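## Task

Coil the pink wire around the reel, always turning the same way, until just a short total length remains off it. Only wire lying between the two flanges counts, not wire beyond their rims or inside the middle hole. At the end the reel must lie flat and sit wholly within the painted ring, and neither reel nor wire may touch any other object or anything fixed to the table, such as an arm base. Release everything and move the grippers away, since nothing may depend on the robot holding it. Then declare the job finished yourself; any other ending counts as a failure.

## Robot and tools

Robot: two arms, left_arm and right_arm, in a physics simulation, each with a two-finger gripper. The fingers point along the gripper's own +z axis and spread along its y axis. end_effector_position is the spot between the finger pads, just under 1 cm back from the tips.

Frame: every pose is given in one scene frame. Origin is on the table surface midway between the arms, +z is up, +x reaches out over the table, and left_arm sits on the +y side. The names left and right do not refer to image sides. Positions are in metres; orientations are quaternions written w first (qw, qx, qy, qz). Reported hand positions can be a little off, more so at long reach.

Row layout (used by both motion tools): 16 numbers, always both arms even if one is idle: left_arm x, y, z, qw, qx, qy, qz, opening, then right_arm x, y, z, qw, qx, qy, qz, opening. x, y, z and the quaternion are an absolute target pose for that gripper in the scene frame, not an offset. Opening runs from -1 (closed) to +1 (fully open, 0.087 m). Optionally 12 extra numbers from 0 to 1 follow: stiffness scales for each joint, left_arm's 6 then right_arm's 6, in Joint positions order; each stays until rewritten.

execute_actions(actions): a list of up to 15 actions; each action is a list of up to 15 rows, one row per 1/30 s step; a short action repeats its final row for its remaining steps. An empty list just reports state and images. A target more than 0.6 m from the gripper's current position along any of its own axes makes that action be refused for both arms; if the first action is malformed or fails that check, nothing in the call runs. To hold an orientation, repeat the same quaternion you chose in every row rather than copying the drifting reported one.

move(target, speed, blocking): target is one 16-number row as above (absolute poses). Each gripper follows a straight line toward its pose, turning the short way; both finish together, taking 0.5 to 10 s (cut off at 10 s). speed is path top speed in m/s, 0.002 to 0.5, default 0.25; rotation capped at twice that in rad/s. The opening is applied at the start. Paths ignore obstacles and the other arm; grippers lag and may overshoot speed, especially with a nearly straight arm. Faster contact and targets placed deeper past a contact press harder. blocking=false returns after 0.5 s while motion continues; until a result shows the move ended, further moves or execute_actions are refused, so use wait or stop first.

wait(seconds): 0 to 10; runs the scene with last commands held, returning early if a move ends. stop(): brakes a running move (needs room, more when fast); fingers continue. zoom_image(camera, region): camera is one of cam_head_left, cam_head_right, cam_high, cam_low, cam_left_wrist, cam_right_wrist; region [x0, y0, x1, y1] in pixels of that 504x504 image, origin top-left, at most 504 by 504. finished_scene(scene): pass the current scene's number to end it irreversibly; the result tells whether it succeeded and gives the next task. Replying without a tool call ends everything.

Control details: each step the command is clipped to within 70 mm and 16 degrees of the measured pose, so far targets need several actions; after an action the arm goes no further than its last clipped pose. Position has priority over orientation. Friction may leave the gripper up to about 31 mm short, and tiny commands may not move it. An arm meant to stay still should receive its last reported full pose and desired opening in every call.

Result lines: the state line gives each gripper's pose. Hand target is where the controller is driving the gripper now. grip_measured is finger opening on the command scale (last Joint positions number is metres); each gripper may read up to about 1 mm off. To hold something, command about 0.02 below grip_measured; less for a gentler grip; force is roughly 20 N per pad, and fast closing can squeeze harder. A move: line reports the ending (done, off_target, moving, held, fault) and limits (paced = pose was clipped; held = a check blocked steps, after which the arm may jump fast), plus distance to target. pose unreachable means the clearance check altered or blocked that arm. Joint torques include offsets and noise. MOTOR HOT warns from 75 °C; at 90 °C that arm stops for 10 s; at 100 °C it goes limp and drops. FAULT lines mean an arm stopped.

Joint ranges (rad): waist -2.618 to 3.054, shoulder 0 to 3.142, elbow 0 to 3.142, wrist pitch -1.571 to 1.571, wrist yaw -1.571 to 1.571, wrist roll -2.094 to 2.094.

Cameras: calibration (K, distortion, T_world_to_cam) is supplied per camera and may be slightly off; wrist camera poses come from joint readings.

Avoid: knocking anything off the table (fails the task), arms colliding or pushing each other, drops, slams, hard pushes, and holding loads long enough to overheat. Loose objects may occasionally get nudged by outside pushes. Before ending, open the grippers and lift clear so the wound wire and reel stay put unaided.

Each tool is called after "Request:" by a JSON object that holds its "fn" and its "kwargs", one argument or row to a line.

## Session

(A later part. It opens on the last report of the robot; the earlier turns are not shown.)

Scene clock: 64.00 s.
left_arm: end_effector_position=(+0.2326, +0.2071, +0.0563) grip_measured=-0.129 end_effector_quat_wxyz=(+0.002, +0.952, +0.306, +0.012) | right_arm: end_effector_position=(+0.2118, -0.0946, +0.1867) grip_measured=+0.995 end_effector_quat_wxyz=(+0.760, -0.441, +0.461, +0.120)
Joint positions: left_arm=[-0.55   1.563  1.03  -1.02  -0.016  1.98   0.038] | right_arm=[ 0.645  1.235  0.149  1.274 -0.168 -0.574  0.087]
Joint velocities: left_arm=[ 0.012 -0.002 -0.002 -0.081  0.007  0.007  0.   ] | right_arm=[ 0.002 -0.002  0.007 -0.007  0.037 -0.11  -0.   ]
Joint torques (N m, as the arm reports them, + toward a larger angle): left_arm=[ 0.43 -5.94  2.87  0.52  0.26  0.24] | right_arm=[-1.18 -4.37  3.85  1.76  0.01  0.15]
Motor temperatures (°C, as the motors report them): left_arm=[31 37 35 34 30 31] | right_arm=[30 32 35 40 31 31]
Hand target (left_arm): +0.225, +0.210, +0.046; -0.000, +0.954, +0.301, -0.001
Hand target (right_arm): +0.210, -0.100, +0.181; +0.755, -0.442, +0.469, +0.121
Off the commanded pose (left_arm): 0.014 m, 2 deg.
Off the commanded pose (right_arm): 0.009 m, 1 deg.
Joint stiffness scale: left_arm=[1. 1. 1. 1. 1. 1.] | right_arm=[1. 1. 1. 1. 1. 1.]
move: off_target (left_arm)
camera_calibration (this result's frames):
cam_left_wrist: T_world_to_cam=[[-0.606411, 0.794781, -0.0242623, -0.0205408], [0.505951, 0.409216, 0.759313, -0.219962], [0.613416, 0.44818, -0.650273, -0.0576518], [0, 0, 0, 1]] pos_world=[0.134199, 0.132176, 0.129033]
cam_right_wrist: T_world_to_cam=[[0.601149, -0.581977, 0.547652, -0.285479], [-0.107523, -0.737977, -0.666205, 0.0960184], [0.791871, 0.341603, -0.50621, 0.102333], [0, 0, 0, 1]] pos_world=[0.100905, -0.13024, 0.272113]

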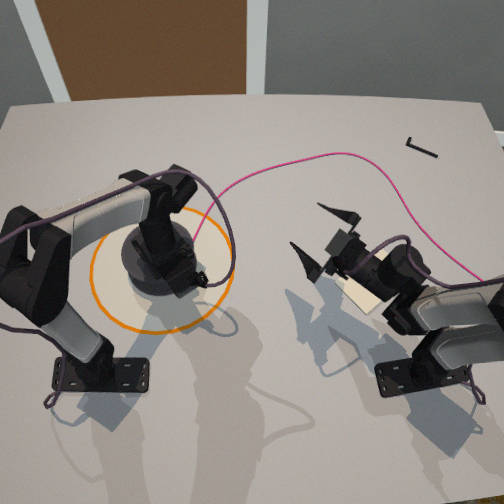

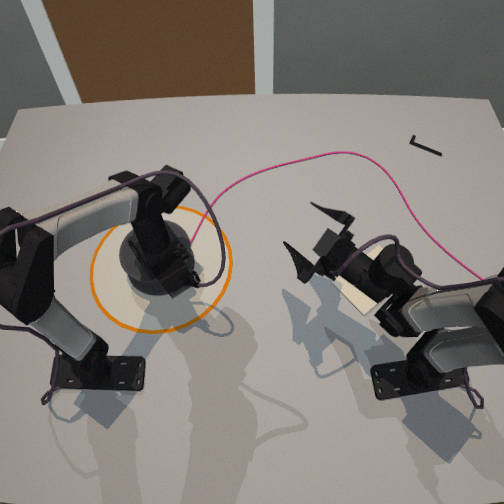

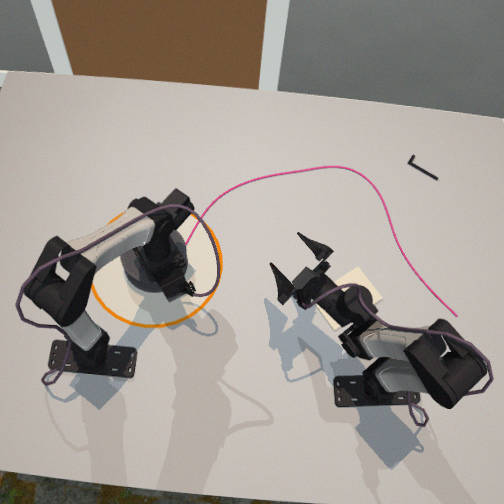

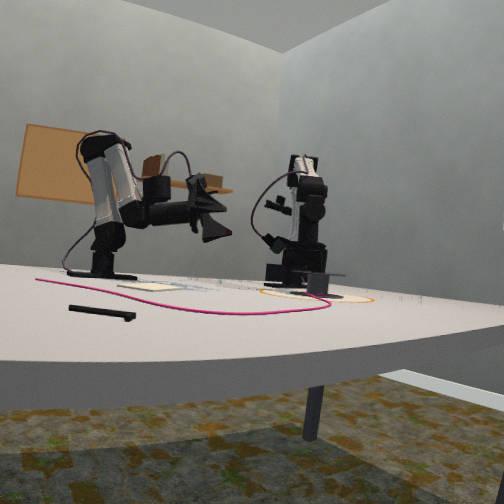

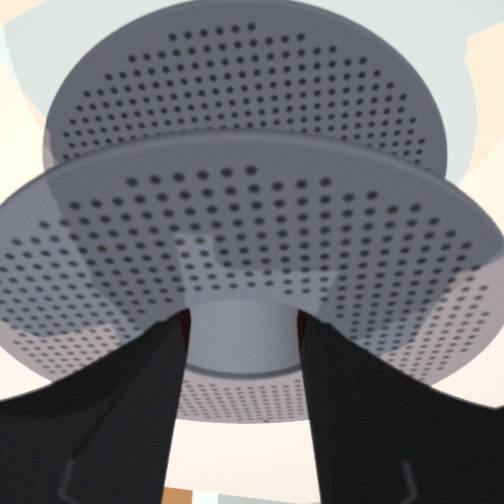

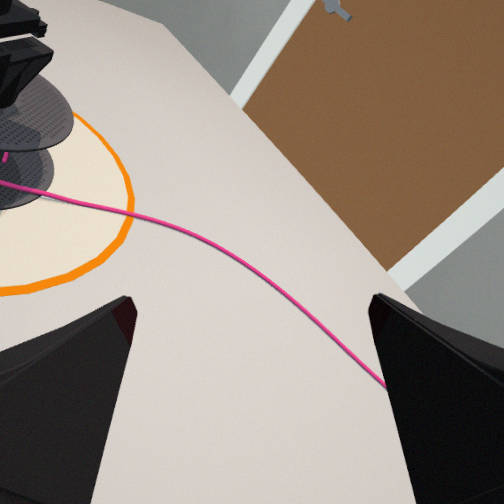

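Request:
{"fn": "move", "kwargs": {
  "target": [0.225,0.21,0.045,0,-0.954,-0.301,0,-1,0.48,-0.065,0.10,0,0.707,-0.707,0,1],
  "speed": 0.4
}}

Request:
{"fn": "move", "kwargs": {
  "target": [0.225,0.21,0.045,0,-0.087,-0.996,0,-1,0.48,-0.065,0.10,0,0.707,-0.707,0,1],
  "speed": 0.5
}}

Request:
{"fn": "move", "kwargs": {
  "target": [0.225,0.21,0.045,0,0.793,-0.609,0,-1,0.48,-0.065,0.10,0,0.707,-0.707,0,1],
  "speed": 0.5
}}

Scene clock: 88.27 s.
left_arm: end_effector_position=(+0.2290, +0.2075, +0.0505) grip_measured=-1.000 end_effector_quat_wxyz=(+0.001, +0.954, +0.301, +0.007) | right_arm: end_effector_position=(+0.4832, -0.0676, +0.0986) grip_measured=+0.995 end_effector_quat_wxyz=(-0.241, +0.694, -0.676, +0.055)
Joint positions: left_arm=[-0.55   1.563  1.008 -1.006 -0.009  1.991  0.   ] | right_arm=[ 0.432  2.69   2.855 -1.237 -0.018 -1.058  0.087]
Joint velocities: left_arm=[-0.017  0.002  0.002 -0.051  0.007 -0.007  0.   ] | right_arm=[ 0.002 -0.002 -0.007 -0.022  0.007  0.037  0.001]
Joint torques (N m, as the arm reports them, + toward a larger angle): left_arm=[ 0.51 -5.83  4.13  0.39  0.17  0.15] | right_arm=[  0.02 -14.92   7.46   1.12   0.05  -0.07]
Motor temperatures (°C, as the motors report them): left_arm=[31 38 34 34 30 31] | right_arm=[30 33 36 41 31 31]
Hand target (left_arm): +0.225, +0.210, +0.045; -0.000, +0.954, +0.301, -0.000
Hand target (right_arm): +0.484, -0.067, +0.096; -0.237, +0.698, -0.673, +0.061
Off the commanded pose (left_arm): 0.007 m, 1 deg.
Off the commanded pose (right_arm): 0.004 m, 29 deg; orientation clipped at the last step of the last action.
Joint stiffness scale: left_arm=[1. 1. 1. 1. 1. 1.] | right_arm=[1. 1. 1. 1. 1. 1.]
elbow stopped short (right arm): the move would have taken joint 3 (elbow) straighter than the controller allows; a more bent joint 3 avoids this.
move: off_target (right_arm); limits=paced
camera_calibration (this result's frames):
cam_left_wrist: T_world_to_cam=[[-0.598044, 0.801234, -0.0191606, -0.0267393], [0.51878, 0.405221, 0.75277, -0.215663], [0.61091, 0.44025, -0.658004, -0.0567656], [0, 0, 0, 1]] pos_world=[0.130569, 0.133807, 0.124481]
cam_right_wrist: T_world_to_cam=[[0.914958, -0.044942, 0.40104, -0.485515], [-0.262858, -0.820417, 0.507761, 0.040208], [0.3062, -0.569997, -0.76246, 0.0318633], [0, 0, 0, 1]] pos_world=[0.445038, 0.0293292, 0.198589]

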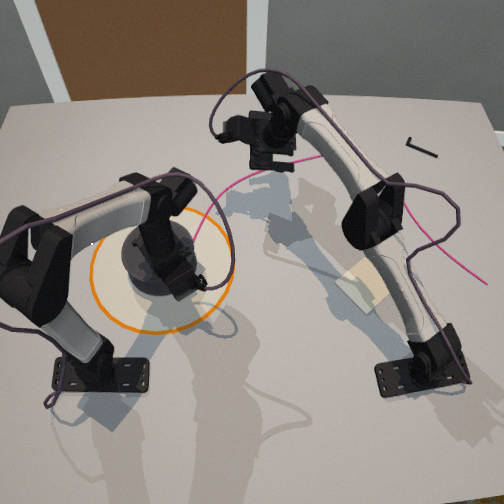

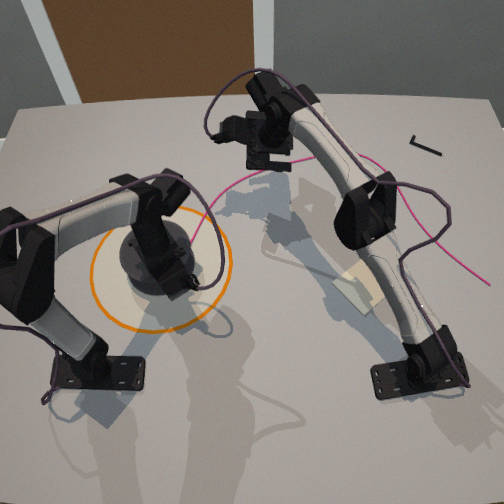

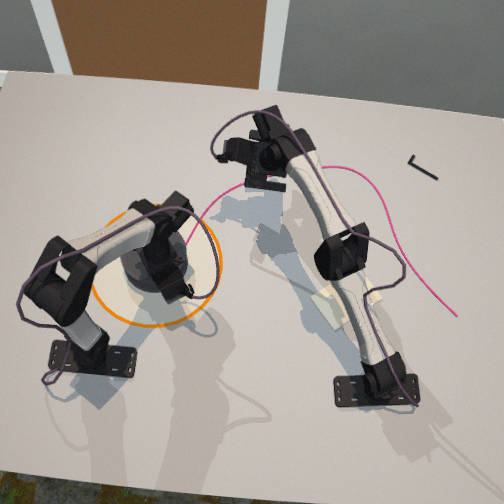

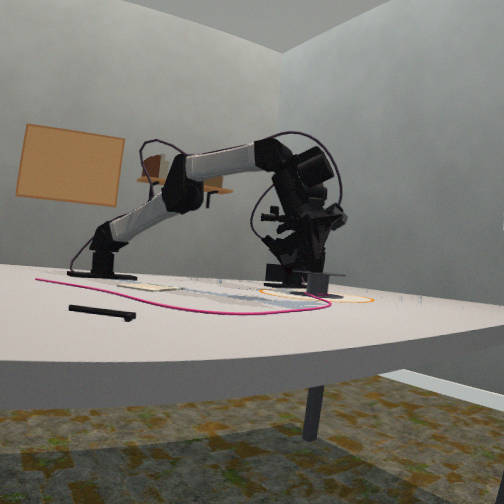

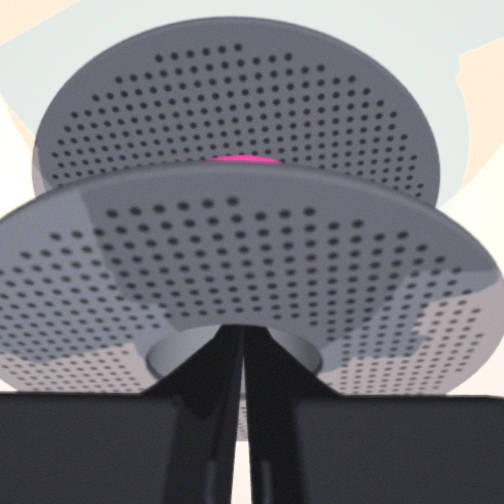

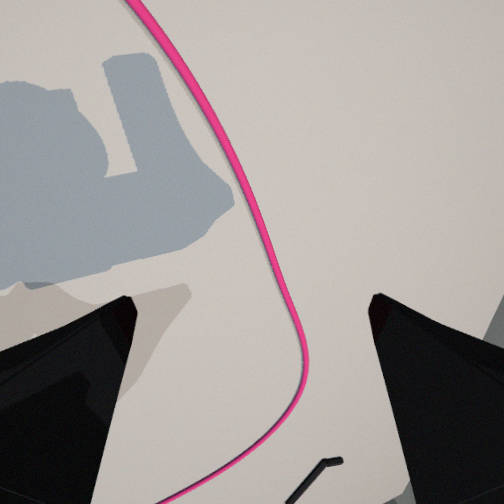

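Scene clock: 91.33 s.
left_arm: end_effector_position=(+0.2197, +0.2106, +0.0427) grip_measured=-1.000 end_effector_quat_wxyz=(-0.002, +0.095, +0.995, +0.002) | right_arm: end_effector_position=(+0.4830, -0.0730, +0.0983) grip_measured=+0.995 end_effector_quat_wxyz=(-0.231, +0.697, -0.675, +0.067)
Joint positions: left_arm=[-0.384  1.773  1.21  -1.012 -0.002 -0.184  0.   ] | right_arm=[ 0.432  2.69   2.855 -1.25   0.007 -1.07   0.087]
Joint velocities: left_arm=[ 0.012  0.012  0.002 -0.007  0.022 -0.022  0.   ] | right_arm=[-0.017 -0.007 -0.007  0.037 -0.066 -0.007  0.   ]
Joint torques (N m, as the arm reports them, + toward a larger angle): left_arm=[ 0.7  -6.87  7.12  0.35  0.02  0.06] | right_arm=[  0.87 -15.23   7.58   1.05   0.05  -0.06]
Motor temperatures (°C, as the motors report them): left_arm=[31 38 34 34 30 31] | right_arm=[30 35 36 40 31 31]
Hand target (left_arm): +0.225, +0.210, +0.045; +0.001, +0.087, +0.996, +0.000
Hand target (right_arm): +0.479, -0.065, +0.100; -0.231, +0.704, -0.668, +0.069
Off the commanded pose (left_arm): 0.006 m, 1 deg.
Off the commanded pose (right_arm): 0.009 m, 28 deg; orientation clipped at the last step of the last action.
Joint stiffness scale: left_arm=[1. 1. 1. 1. 1. 1.] | right_arm=[1. 1. 1. 1. 1. 1.]
elbow stopped short (right arm): the move would have taken joint 3 (elbow) straighter than the controller allows; a more bent joint 3 avoids this.
move: off_target (right_arm); limits=paced
camera_calibration (this result's frames):
cam_left_wrist: T_world_to_cam=[[-0.158879, -0.987169, -0.0159898, 0.245096], [-0.657632, 0.0937345, 0.747485, 0.118116], [-0.736395, 0.129275, -0.664086, 0.30417], [0, 0, 0, 1]] pos_world=[0.340606, 0.191558, 0.117624]
cam_right_wrist: T_world_to_cam=[[0.91369, -0.0339935, 0.404987, -0.484428], [-0.265343, -0.804692, 0.531097, 0.0359422], [0.307836, -0.592718, -0.744259, 0.0243933], [0, 0, 0, 1]] pos_world=[0.444645, 0.0269134, 0.195253]

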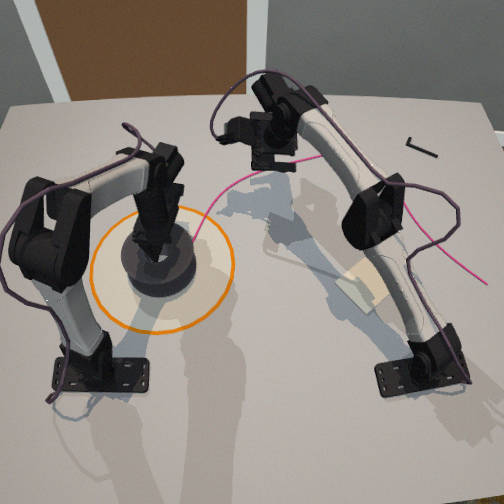

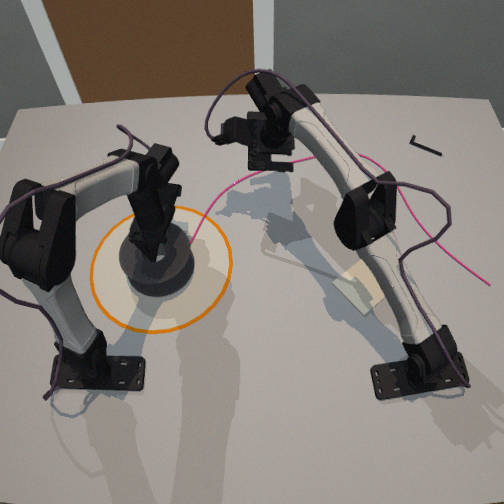

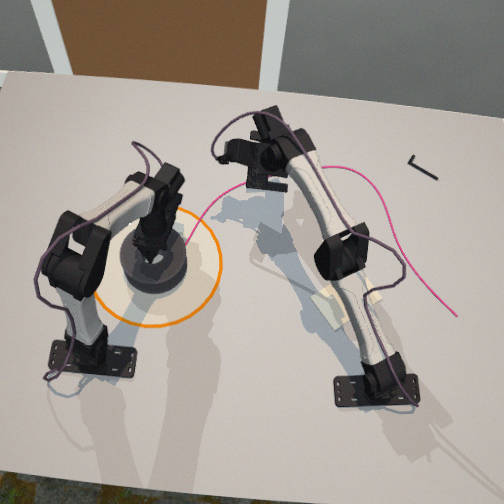

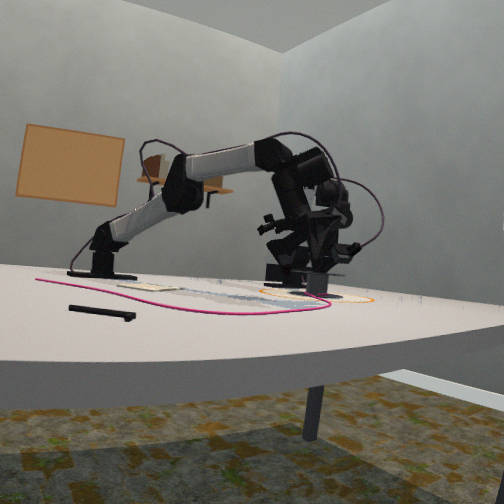

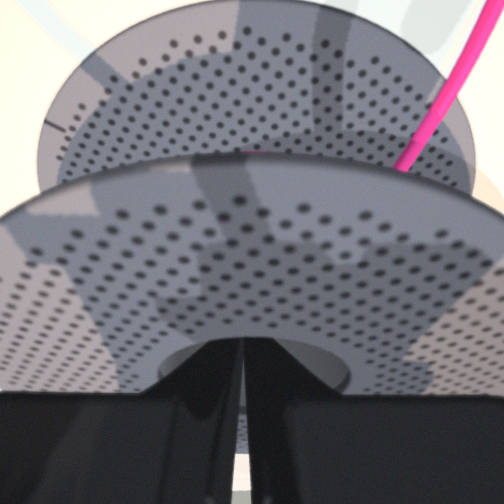

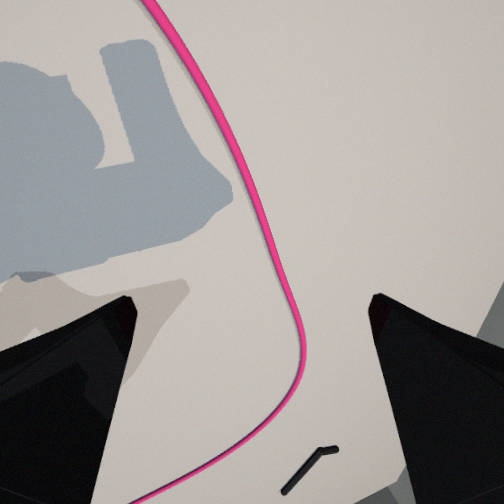

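Scene clock: 94.10 s.
left_arm: end_effector_position=(+0.2297, +0.2103, +0.0459) grip_measured=-1.000 end_effector_quat_wxyz=(+0.005, +0.794, -0.608, -0.002) | right_arm: end_effector_position=(+0.4827, -0.0736, +0.0981) grip_measured=+0.995 end_effector_quat_wxyz=(-0.229, +0.699, -0.674, +0.068)
Joint positions: left_arm=[-0.262  1.57   0.998 -1.005  0.009 -2.086  0.   ] | right_arm=[ 0.432  2.69   2.855 -1.253  0.009 -1.075  0.087]
Joint velocities: left_arm=[-0.007 -0.002 -0.007 -0.051  0.095 -0.022  0.   ] | right_arm=[ 0.002  0.017 -0.002  0.007  0.037  0.095  0.   ]
Joint torques (N m, as the arm reports them, + toward a larger angle): left_arm=[-0.77 -7.4   4.09  0.33 -0.14  0.07] | right_arm=[  0.8  -15.25   7.36   1.09   0.06  -0.07]
Motor temperatures (°C, as the motors report them): left_arm=[31 38 34 34 30 31] | right_arm=[30 37 37 40 31 31]
Hand target (left_arm): +0.225, +0.210, +0.046; -0.000, +0.793, -0.609, +0.000
Hand target (right_arm): +0.479, -0.065, +0.100; -0.231, +0.705, -0.667, +0.070
Off the commanded pose (left_arm): 0.005 m, 1 deg.
Off the commanded pose (right_arm): 0.009 m, 28 deg; orientation clipped at the last step of the last action.
Joint stiffness scale: left_arm=[1. 1. 1. 1. 1. 1.] | right_arm=[1. 1. 1. 1. 1. 1.]
elbow stopped short (right arm): the move would have taken joint 3 (elbow) straighter than the controller allows; a more bent joint 3 avoids this.
move: off_target (right_arm); limits=paced
camera_calibration (this result's frames):
cam_left_wrist: T_world_to_cam=[[0.957002, 0.289106, -0.0237698, -0.277951], [0.209099, -0.630722, 0.747307, 0.0755807], [0.201058, -0.720144, -0.664054, 0.27701], [0, 0, 0, 1]] pos_world=[0.1945, 0.327515, 0.120861]
cam_right_wrist: T_world_to_cam=[[0.914052, -0.0287655, 0.404576, -0.483888], [-0.262199, -0.802942, 0.535291, 0.0336138], [0.309453, -0.595363, -0.741473, 0.0227217], [0, 0, 0, 1]] pos_world=[0.444081, 0.0265982, 0.194624]

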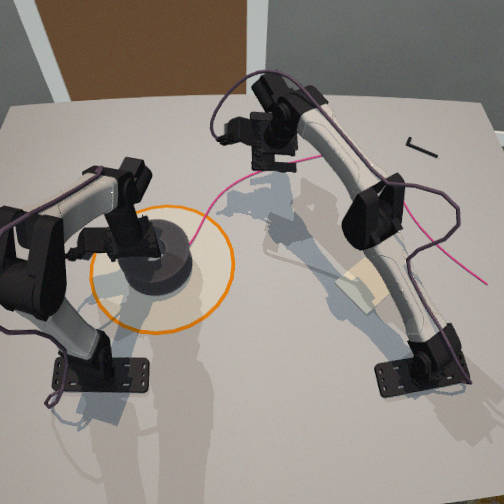

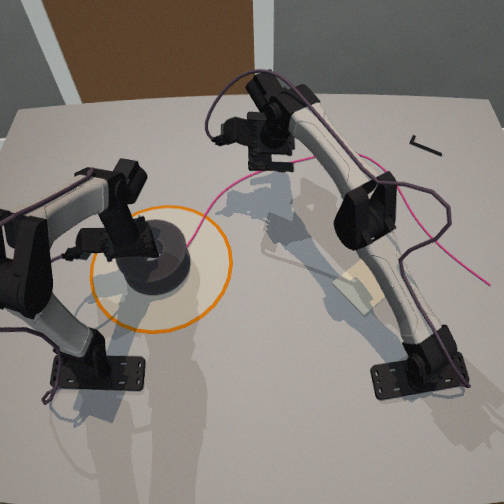

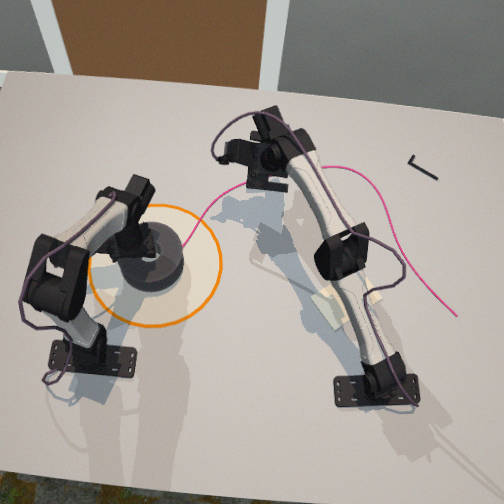

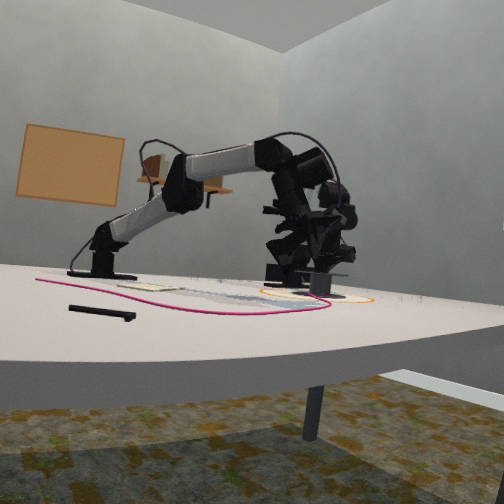

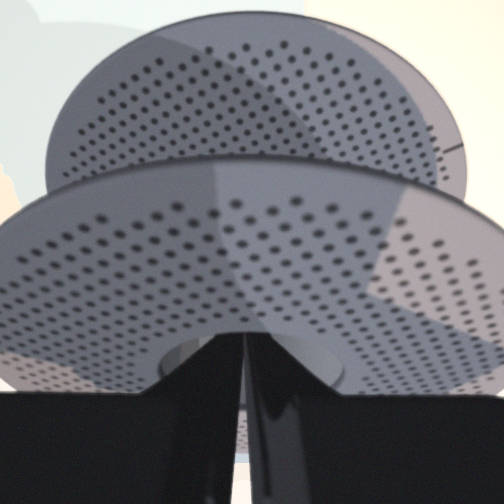

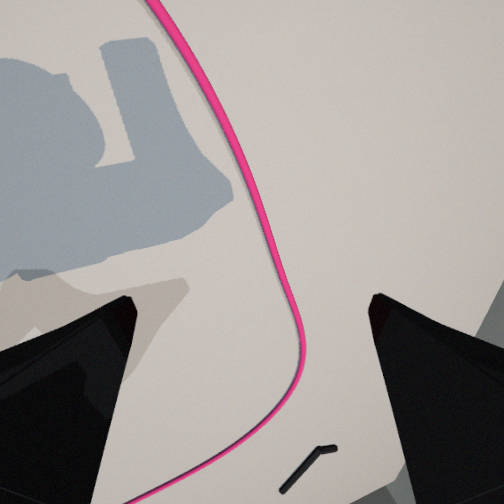

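Request:
{"fn": "move", "kwargs": {
  "target": [0.225,0.21,0.045,0,0.793,-0.609,0,-1,0.39,-0.335,0.08,0,-0.174,0.985,0,1],
  "speed": 0.4
}}

Scene clock: 105.87 s.
left_arm: end_effector_position=(+0.2299, +0.2104, +0.0459) grip_measured=-1.000 end_effector_quat_wxyz=(+0.005, +0.795, -0.607, -0.002) | right_arm: end_effector_position=(+0.3964, -0.3381, +0.0790) grip_measured=+0.995 end_effector_quat_wxyz=(+0.016, -0.173, +0.985, -0.014)
Joint positions: left_arm=[-0.262  1.57   0.998 -1.005  0.009 -2.09   0.   ] | right_arm=[-0.06   2.435  2.373 -1.472  0.023 -0.306  0.087]
Joint velocities: left_arm=[-0.002 -0.012 -0.012  0.007 -0.037 -0.037  0.   ] | right_arm=[-0.017 -0.007 -0.012 -0.007 -0.022 -0.007 -0.   ]
Joint torques (N m, as the arm reports them, + toward a larger angle): left_arm=[-0.95 -7.37  3.92  0.35 -0.13  0.05] | right_arm=[ -0.11 -14.66   4.69   0.34   0.03   0.07]
Motor temperatures (°C, as the motors report them): left_arm=[31 39 34 34 30 31] | right_arm=[30 43 38 39 31 31]
Hand target (left_arm): +0.225, +0.210, +0.045; +0.000, +0.793, -0.609, -0.000
Hand target (right_arm): +0.390, -0.336, +0.077; +0.005, -0.169, +0.986, -0.007
Off the commanded pose (left_arm): 0.005 m, 1 deg.
Off the commanded pose (right_arm): 0.007 m, 2 deg.
Joint stiffness scale: left_arm=[1. 1. 1. 1. 1. 1.] | right_arm=[1. 1. 1. 1. 1. 1.]
move: done
camera_calibration (this result's frames):
cam_left_wrist: T_world_to_cam=[[0.955668, 0.293484, -0.0237871, -0.278755], [0.212007, -0.629789, 0.747274, 0.0747119], [0.204332, -0.719189, -0.66409, 0.276056], [0, 0, 0, 1]] pos_world=[0.194151, 0.327399, 0.120865]
cam_right_wrist: T_world_to_cam=[[0.325127, -0.945265, 0.0276768, -0.451505], [-0.63698, -0.197272, 0.745211, 0.145655], [-0.698963, -0.259918, -0.666254, 0.385022], [0, 0, 0, 1]] pos_world=[0.508692, -0.297984, 0.160475]

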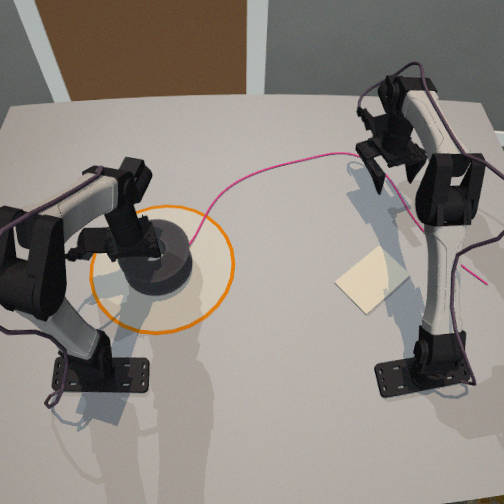

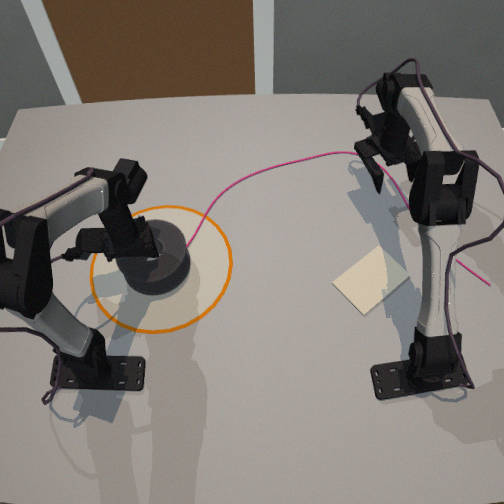

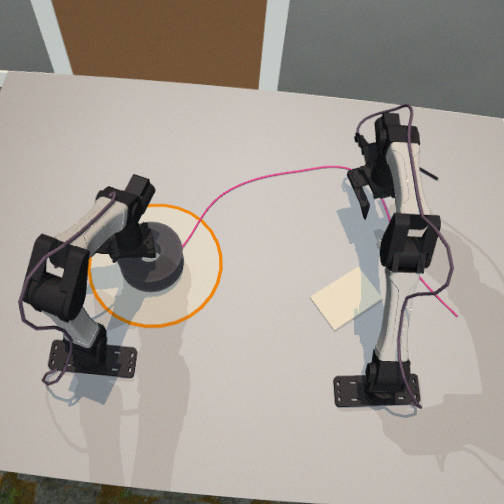

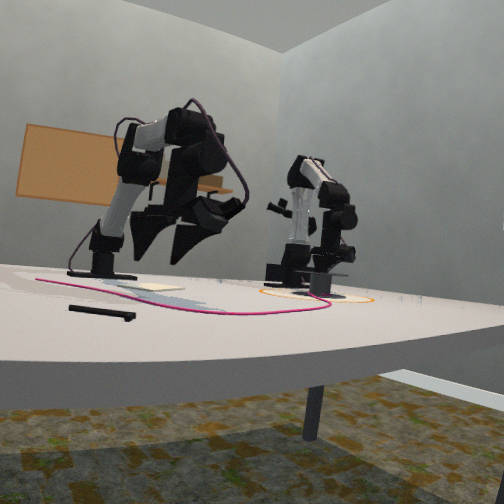

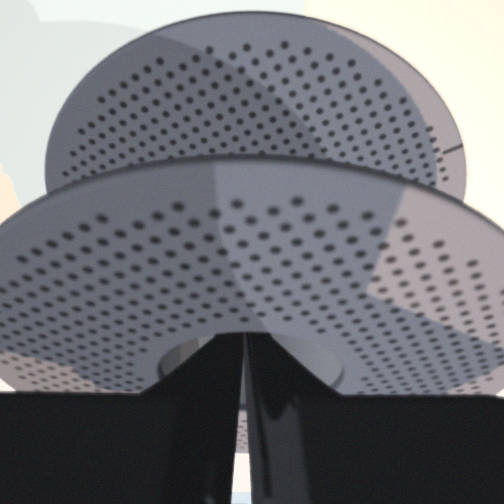

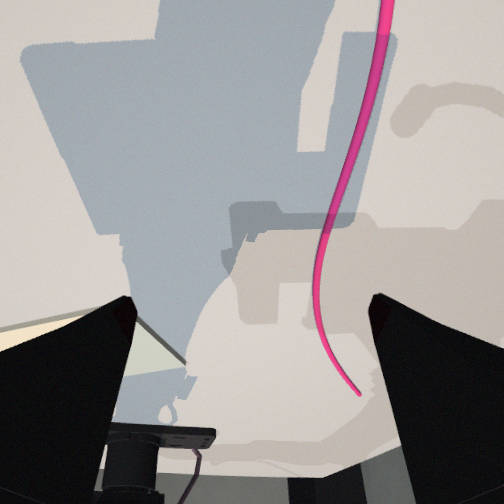

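Request:
{"fn": "move", "kwargs": {
  "target": [0.225,0.21,0.045,0,0.793,-0.609,0,-1,0.405,-0.383,0.03,0,-0.174,0.985,0,1],
  "speed": 0.15
}}

Scene clock: 112.07 s.
left_arm: end_effector_position=(+0.2299, +0.2104, +0.0459) grip_measured=-1.000 end_effector_quat_wxyz=(+0.005, +0.795, -0.606, -0.002) | right_arm: end_effector_position=(+0.4050, -0.3837, +0.0378) grip_measured=+0.995 end_effector_quat_wxyz=(+0.004, -0.170, +0.985, -0.007)
Joint positions: left_arm=[-0.262  1.57   0.998 -1.005  0.009 -2.091  0.   ] | right_arm=[-0.159  2.511  2.343 -1.392  0.012 -0.398  0.087]
Joint velocities: left_arm=[-0.012 -0.002 -0.012 -0.022 -0.037  0.007  0.   ] | right_arm=[-0.012  0.027  0.007  0.051 -0.051 -0.022 -0.001]
Joint torques (N m, as the arm reports them, + toward a larger angle): left_arm=[-0.95 -7.37  3.93  0.35 -0.13  0.05] | right_arm=[ -0.48 -13.84   5.32   0.47   0.    -0.12]
Motor temperatures (°C, as the motors report them): left_arm=[31 39 34 33 30 31] | right_arm=[30 46 38 38 31 31]
Hand target (left_arm): +0.225, +0.210, +0.045; +0.000, +0.793, -0.609, -0.000
Hand target (right_arm): +0.405, -0.384, +0.030; +0.001, -0.174, +0.985, -0.002
Off the commanded pose (left_arm): 0.005 m, 1 deg.
Off the commanded pose (right_arm): 0.008 m, 1 deg.
Joint stiffness scale: left_arm=[1. 1. 1. 1. 1. 1.] | right_arm=[1. 1. 1. 1. 1. 1.]
move: done
camera_calibration (this result's frames):
cam_left_wrist: T_world_to_cam=[[0.955556, 0.293849, -0.0237885, -0.278822], [0.212249, -0.629711, 0.747271, 0.0746394], [0.204605, -0.719109, -0.664093, 0.275976], [0, 0, 0, 1]] pos_world=[0.194122, 0.32739, 0.120865]
cam_right_wrist: T_world_to_cam=[[0.319719, -0.947452, 0.0107274, -0.494277], [-0.617846, -0.199883, 0.760469, 0.163503], [-0.718364, -0.249764, -0.649285, 0.362796], [0, 0, 0, 1]] pos_world=[0.519669, -0.345009, 0.116521]

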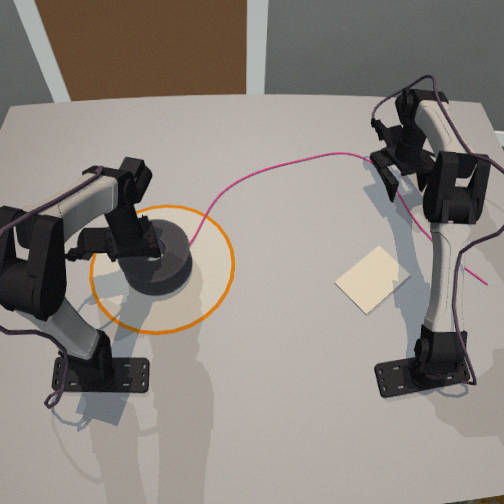

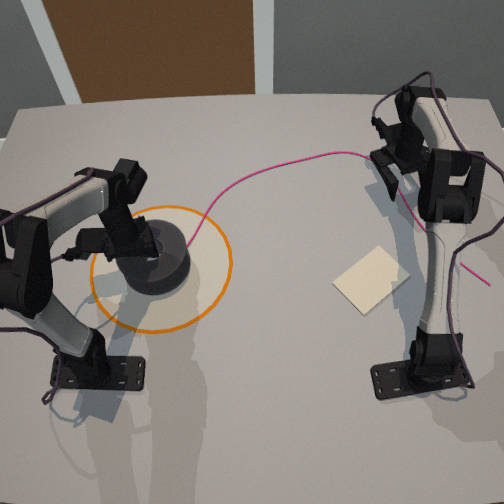

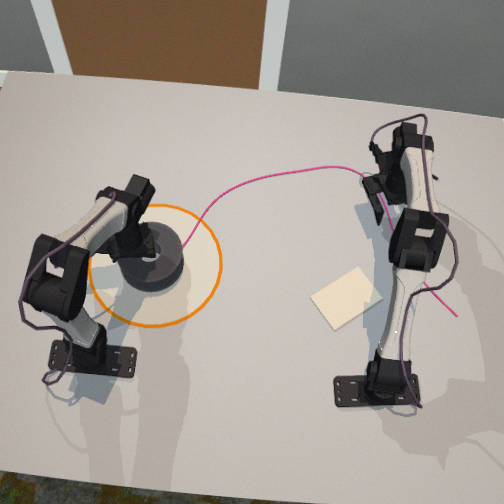

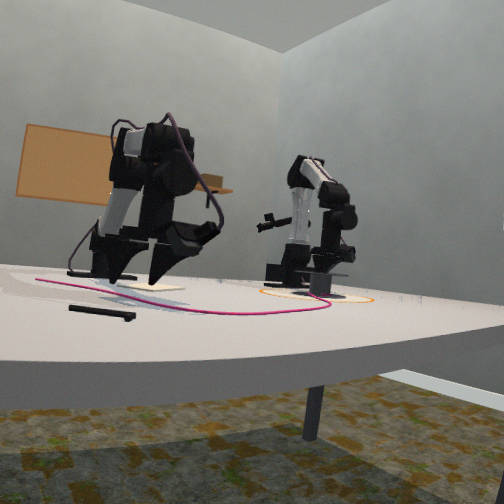

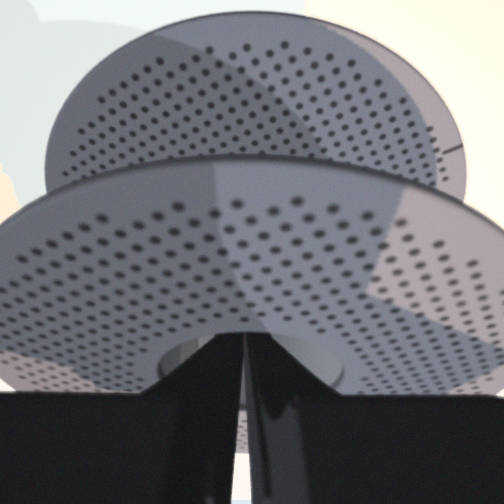

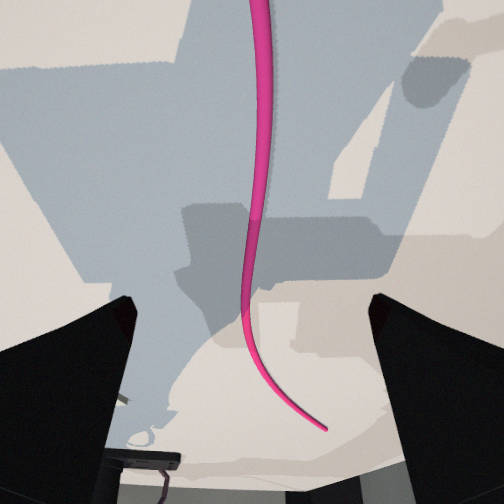

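Request:
{"fn": "move", "kwargs": {
  "target": [0.225,0.21,0.045,0,0.793,-0.609,0,-1,0.405,-0.383,0.0,0,-0.174,0.985,0,-0.3],
  "speed": 0.05
}}

Request:
{"fn": "move", "kwargs": {
  "target": [0.225,0.21,0.045,0,0.793,-0.609,0,0.3,0.405,-0.383,0.0,0,-0.174,0.985,0,-1],
  "speed": 0.05
}}

Scene clock: 116.73 s.
left_arm: end_effector_position=(+0.2299, +0.2104, +0.0459) grip_measured=-1.000 end_effector_quat_wxyz=(+0.005, +0.795, -0.606, -0.002) | right_arm: end_effector_position=(+0.4091, -0.3835, +0.0128) grip_measured=-0.300 end_effector_quat_wxyz=(+0.011, -0.171, +0.985, -0.007)
Joint positions: left_arm=[-0.262  1.57   0.998 -1.005  0.009 -2.091  0.   ] | right_arm=[-0.159  2.511  2.246 -1.281  0.009 -0.4    0.031]
Joint velocities: left_arm=[ 0.007 -0.012  0.012  0.095 -0.007  0.051  0.   ] | right_arm=[-0.017  0.007  0.002 -0.022 -0.007 -0.037  0.001]
Joint torques (N m, as the arm reports them, + toward a larger angle): left_arm=[-0.94 -7.36  3.92  0.35 -0.13  0.05] | right_arm=[ -0.32 -13.52   4.44   0.51  -0.01  -0.13]
Motor temperatures (°C, as the motors report them): left_arm=[31 40 34 33 30 31] | right_arm=[30 47 38 38 31 31]
Hand target (left_arm): +0.225, +0.210, +0.045; +0.000, +0.793, -0.609, -0.000
Hand target (right_arm): +0.405, -0.383, +0.000; -0.000, -0.174, +0.985, -0.000
Off the commanded pose (left_arm): 0.005 m, 1 deg.
Off the commanded pose (right_arm): 0.013 m, 2 deg.
Joint stiffness scale: left_arm=[1. 1. 1. 1. 1. 1.] | right_arm=[1. 1. 1. 1. 1. 1.]
move: off_target (right_arm)
camera_calibration (this result's frames):
cam_left_wrist: T_world_to_cam=[[0.955556, 0.293849, -0.0237885, -0.278822], [0.212249, -0.629711, 0.747271, 0.0746394], [0.204605, -0.719109, -0.664093, 0.275976], [0, 0, 0, 1]] pos_world=[0.194122, 0.32739, 0.120865]
cam_right_wrist: T_world_to_cam=[[0.321758, -0.946725, 0.013552, -0.495795], [-0.628121, -0.202722, 0.751244, 0.188313], [-0.708474, -0.250231, -0.659885, 0.345536], [0, 0, 0, 1]] pos_world=[0.522613, -0.344742, 0.0932641]

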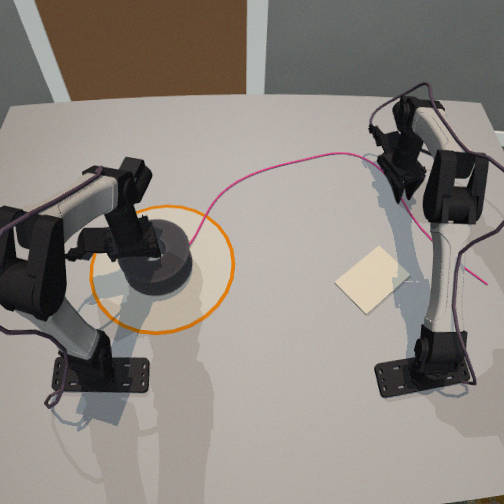

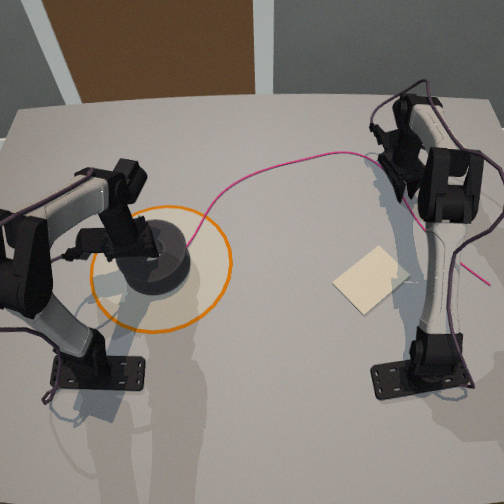

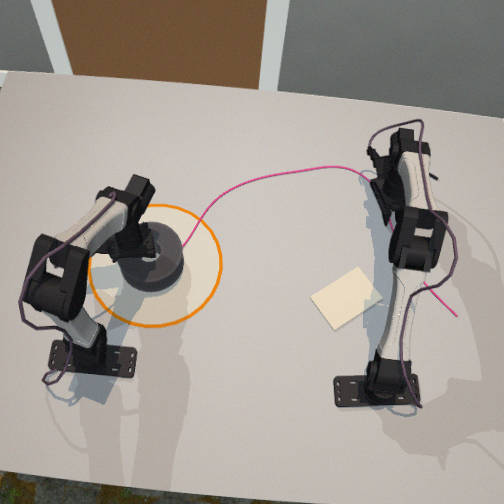

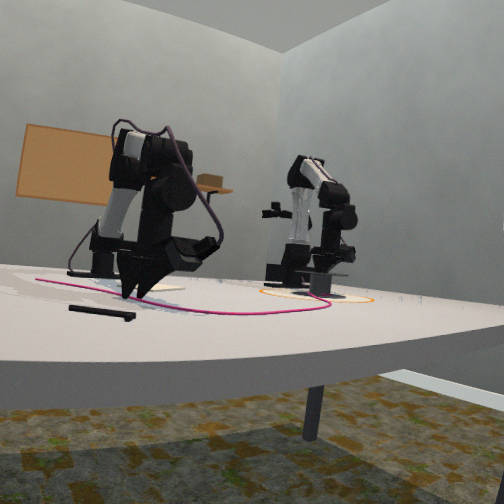

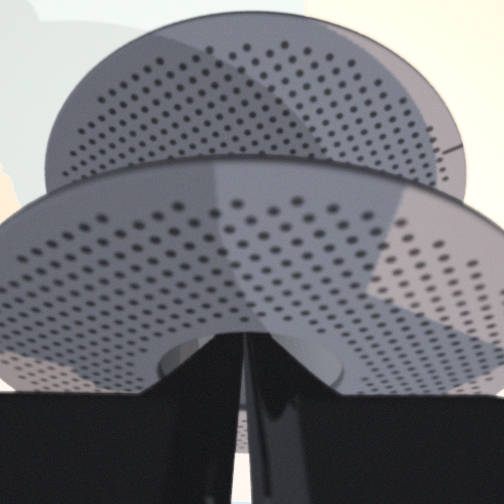

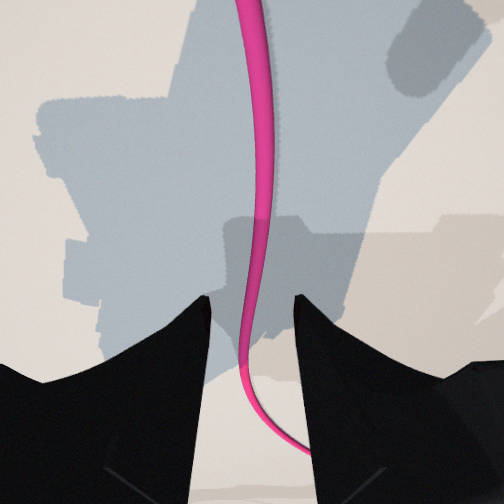

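Scene clock: 117.43 s.
left_arm: end_effector_position=(+0.2329, +0.2089, +0.0528) grip_measured=-0.254 end_effector_quat_wxyz=(+0.003, +0.795, -0.606, +0.011) | right_arm: end_effector_position=(+0.4091, -0.3835, +0.0128) grip_measured=-0.935 end_effector_quat_wxyz=(+0.011, -0.171, +0.985, -0.007)
Joint positions: left_arm=[-0.262  1.551  1.005 -1.007  0.013 -2.092  0.033] | right_arm=[-0.159  2.511  2.246 -1.281  0.009 -0.4    0.003]
Joint velocities: left_arm=[ 0.007 -0.012  0.007 -0.051 -0.037 -0.037 -0.   ] | right_arm=[ 0.007  0.017  0.002  0.037 -0.007  0.022 -0.   ]
Joint torques (N m, as the arm reports them, + toward a larger angle): left_arm=[-0.92 -5.92  3.55  0.41 -0.17  0.06] | right_arm=[ -0.42 -13.56   4.27   0.55  -0.05  -0.11]
Motor temperatures (°C, as the motors report them): left_arm=[31 40 34 33 30 31] | right_arm=[30 47 38 38 31 31]
Hand target (left_arm): +0.225, +0.210, +0.045; +0.000, +0.793, -0.609, -0.000
Hand target (right_arm): +0.405, -0.383, +0.000; -0.000, -0.174, +0.985, -0.000
Off the commanded pose (left_arm): 0.011 m, 1 deg.
Off the commanded pose (right_arm): 0.013 m, 2 deg.
Joint stiffness scale: left_arm=[1. 1. 1. 1. 1. 1.] | right_arm=[1. 1. 1. 1. 1. 1.]
move: off_target (left_arm, right_arm)
camera_calibration (this result's frames):
cam_left_wrist: T_world_to_cam=[[0.955667, 0.294409, -0.00487109, -0.28219], [0.195433, -0.621836, 0.75837, 0.0695447], [0.220242, -0.725701, -0.651806, 0.275993], [0, 0, 0, 1]] pos_world=[0.195303, 0.326614, 0.125779]
cam_right_wrist: T_world_to_cam=[[0.321758, -0.946725, 0.013552, -0.495795], [-0.628121, -0.202722, 0.751244, 0.188313], [-0.708474, -0.250231, -0.659885, 0.345536], [0, 0, 0, 1]] pos_world=[0.522613, -0.344742, 0.0932641]

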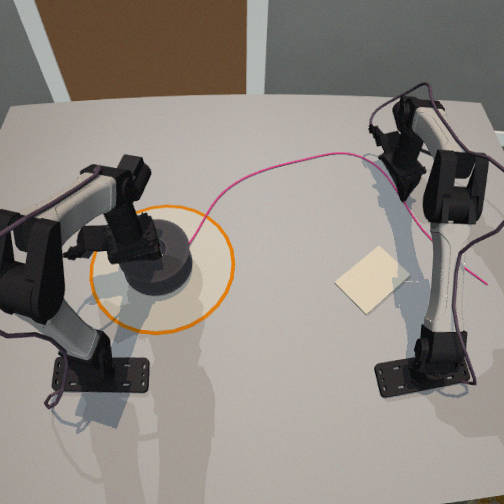

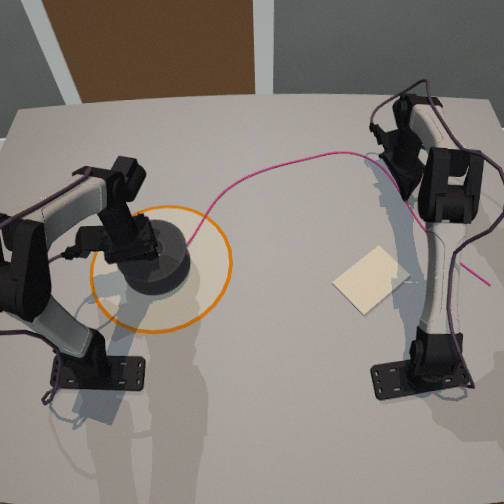

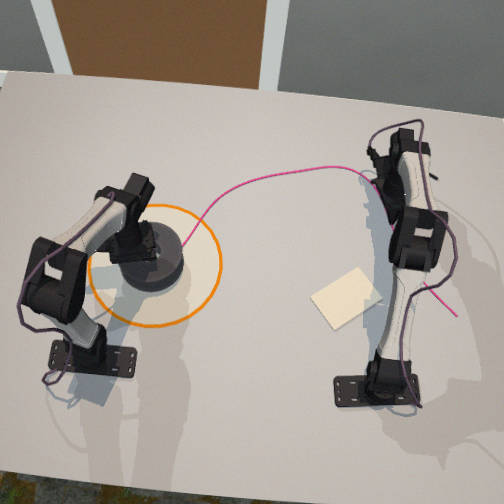

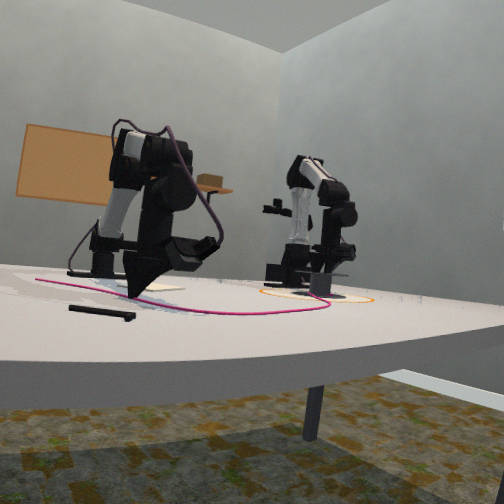

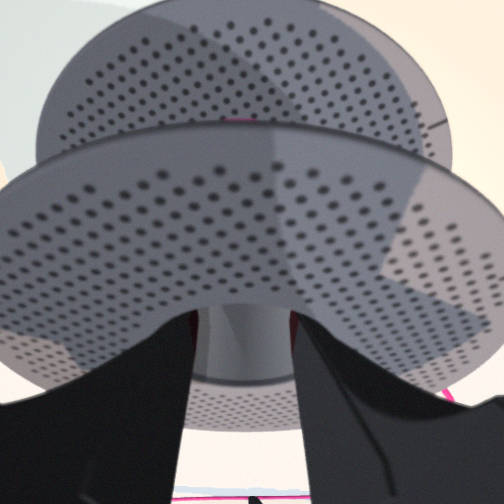

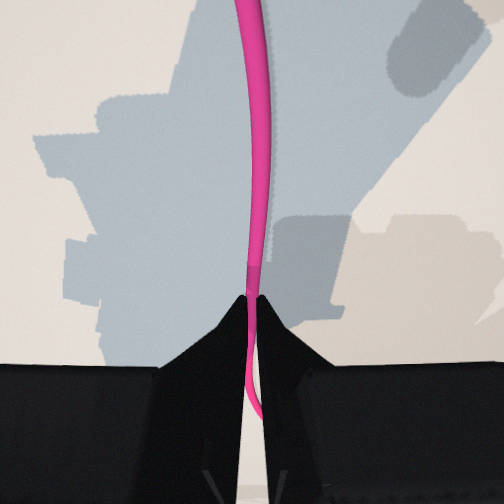

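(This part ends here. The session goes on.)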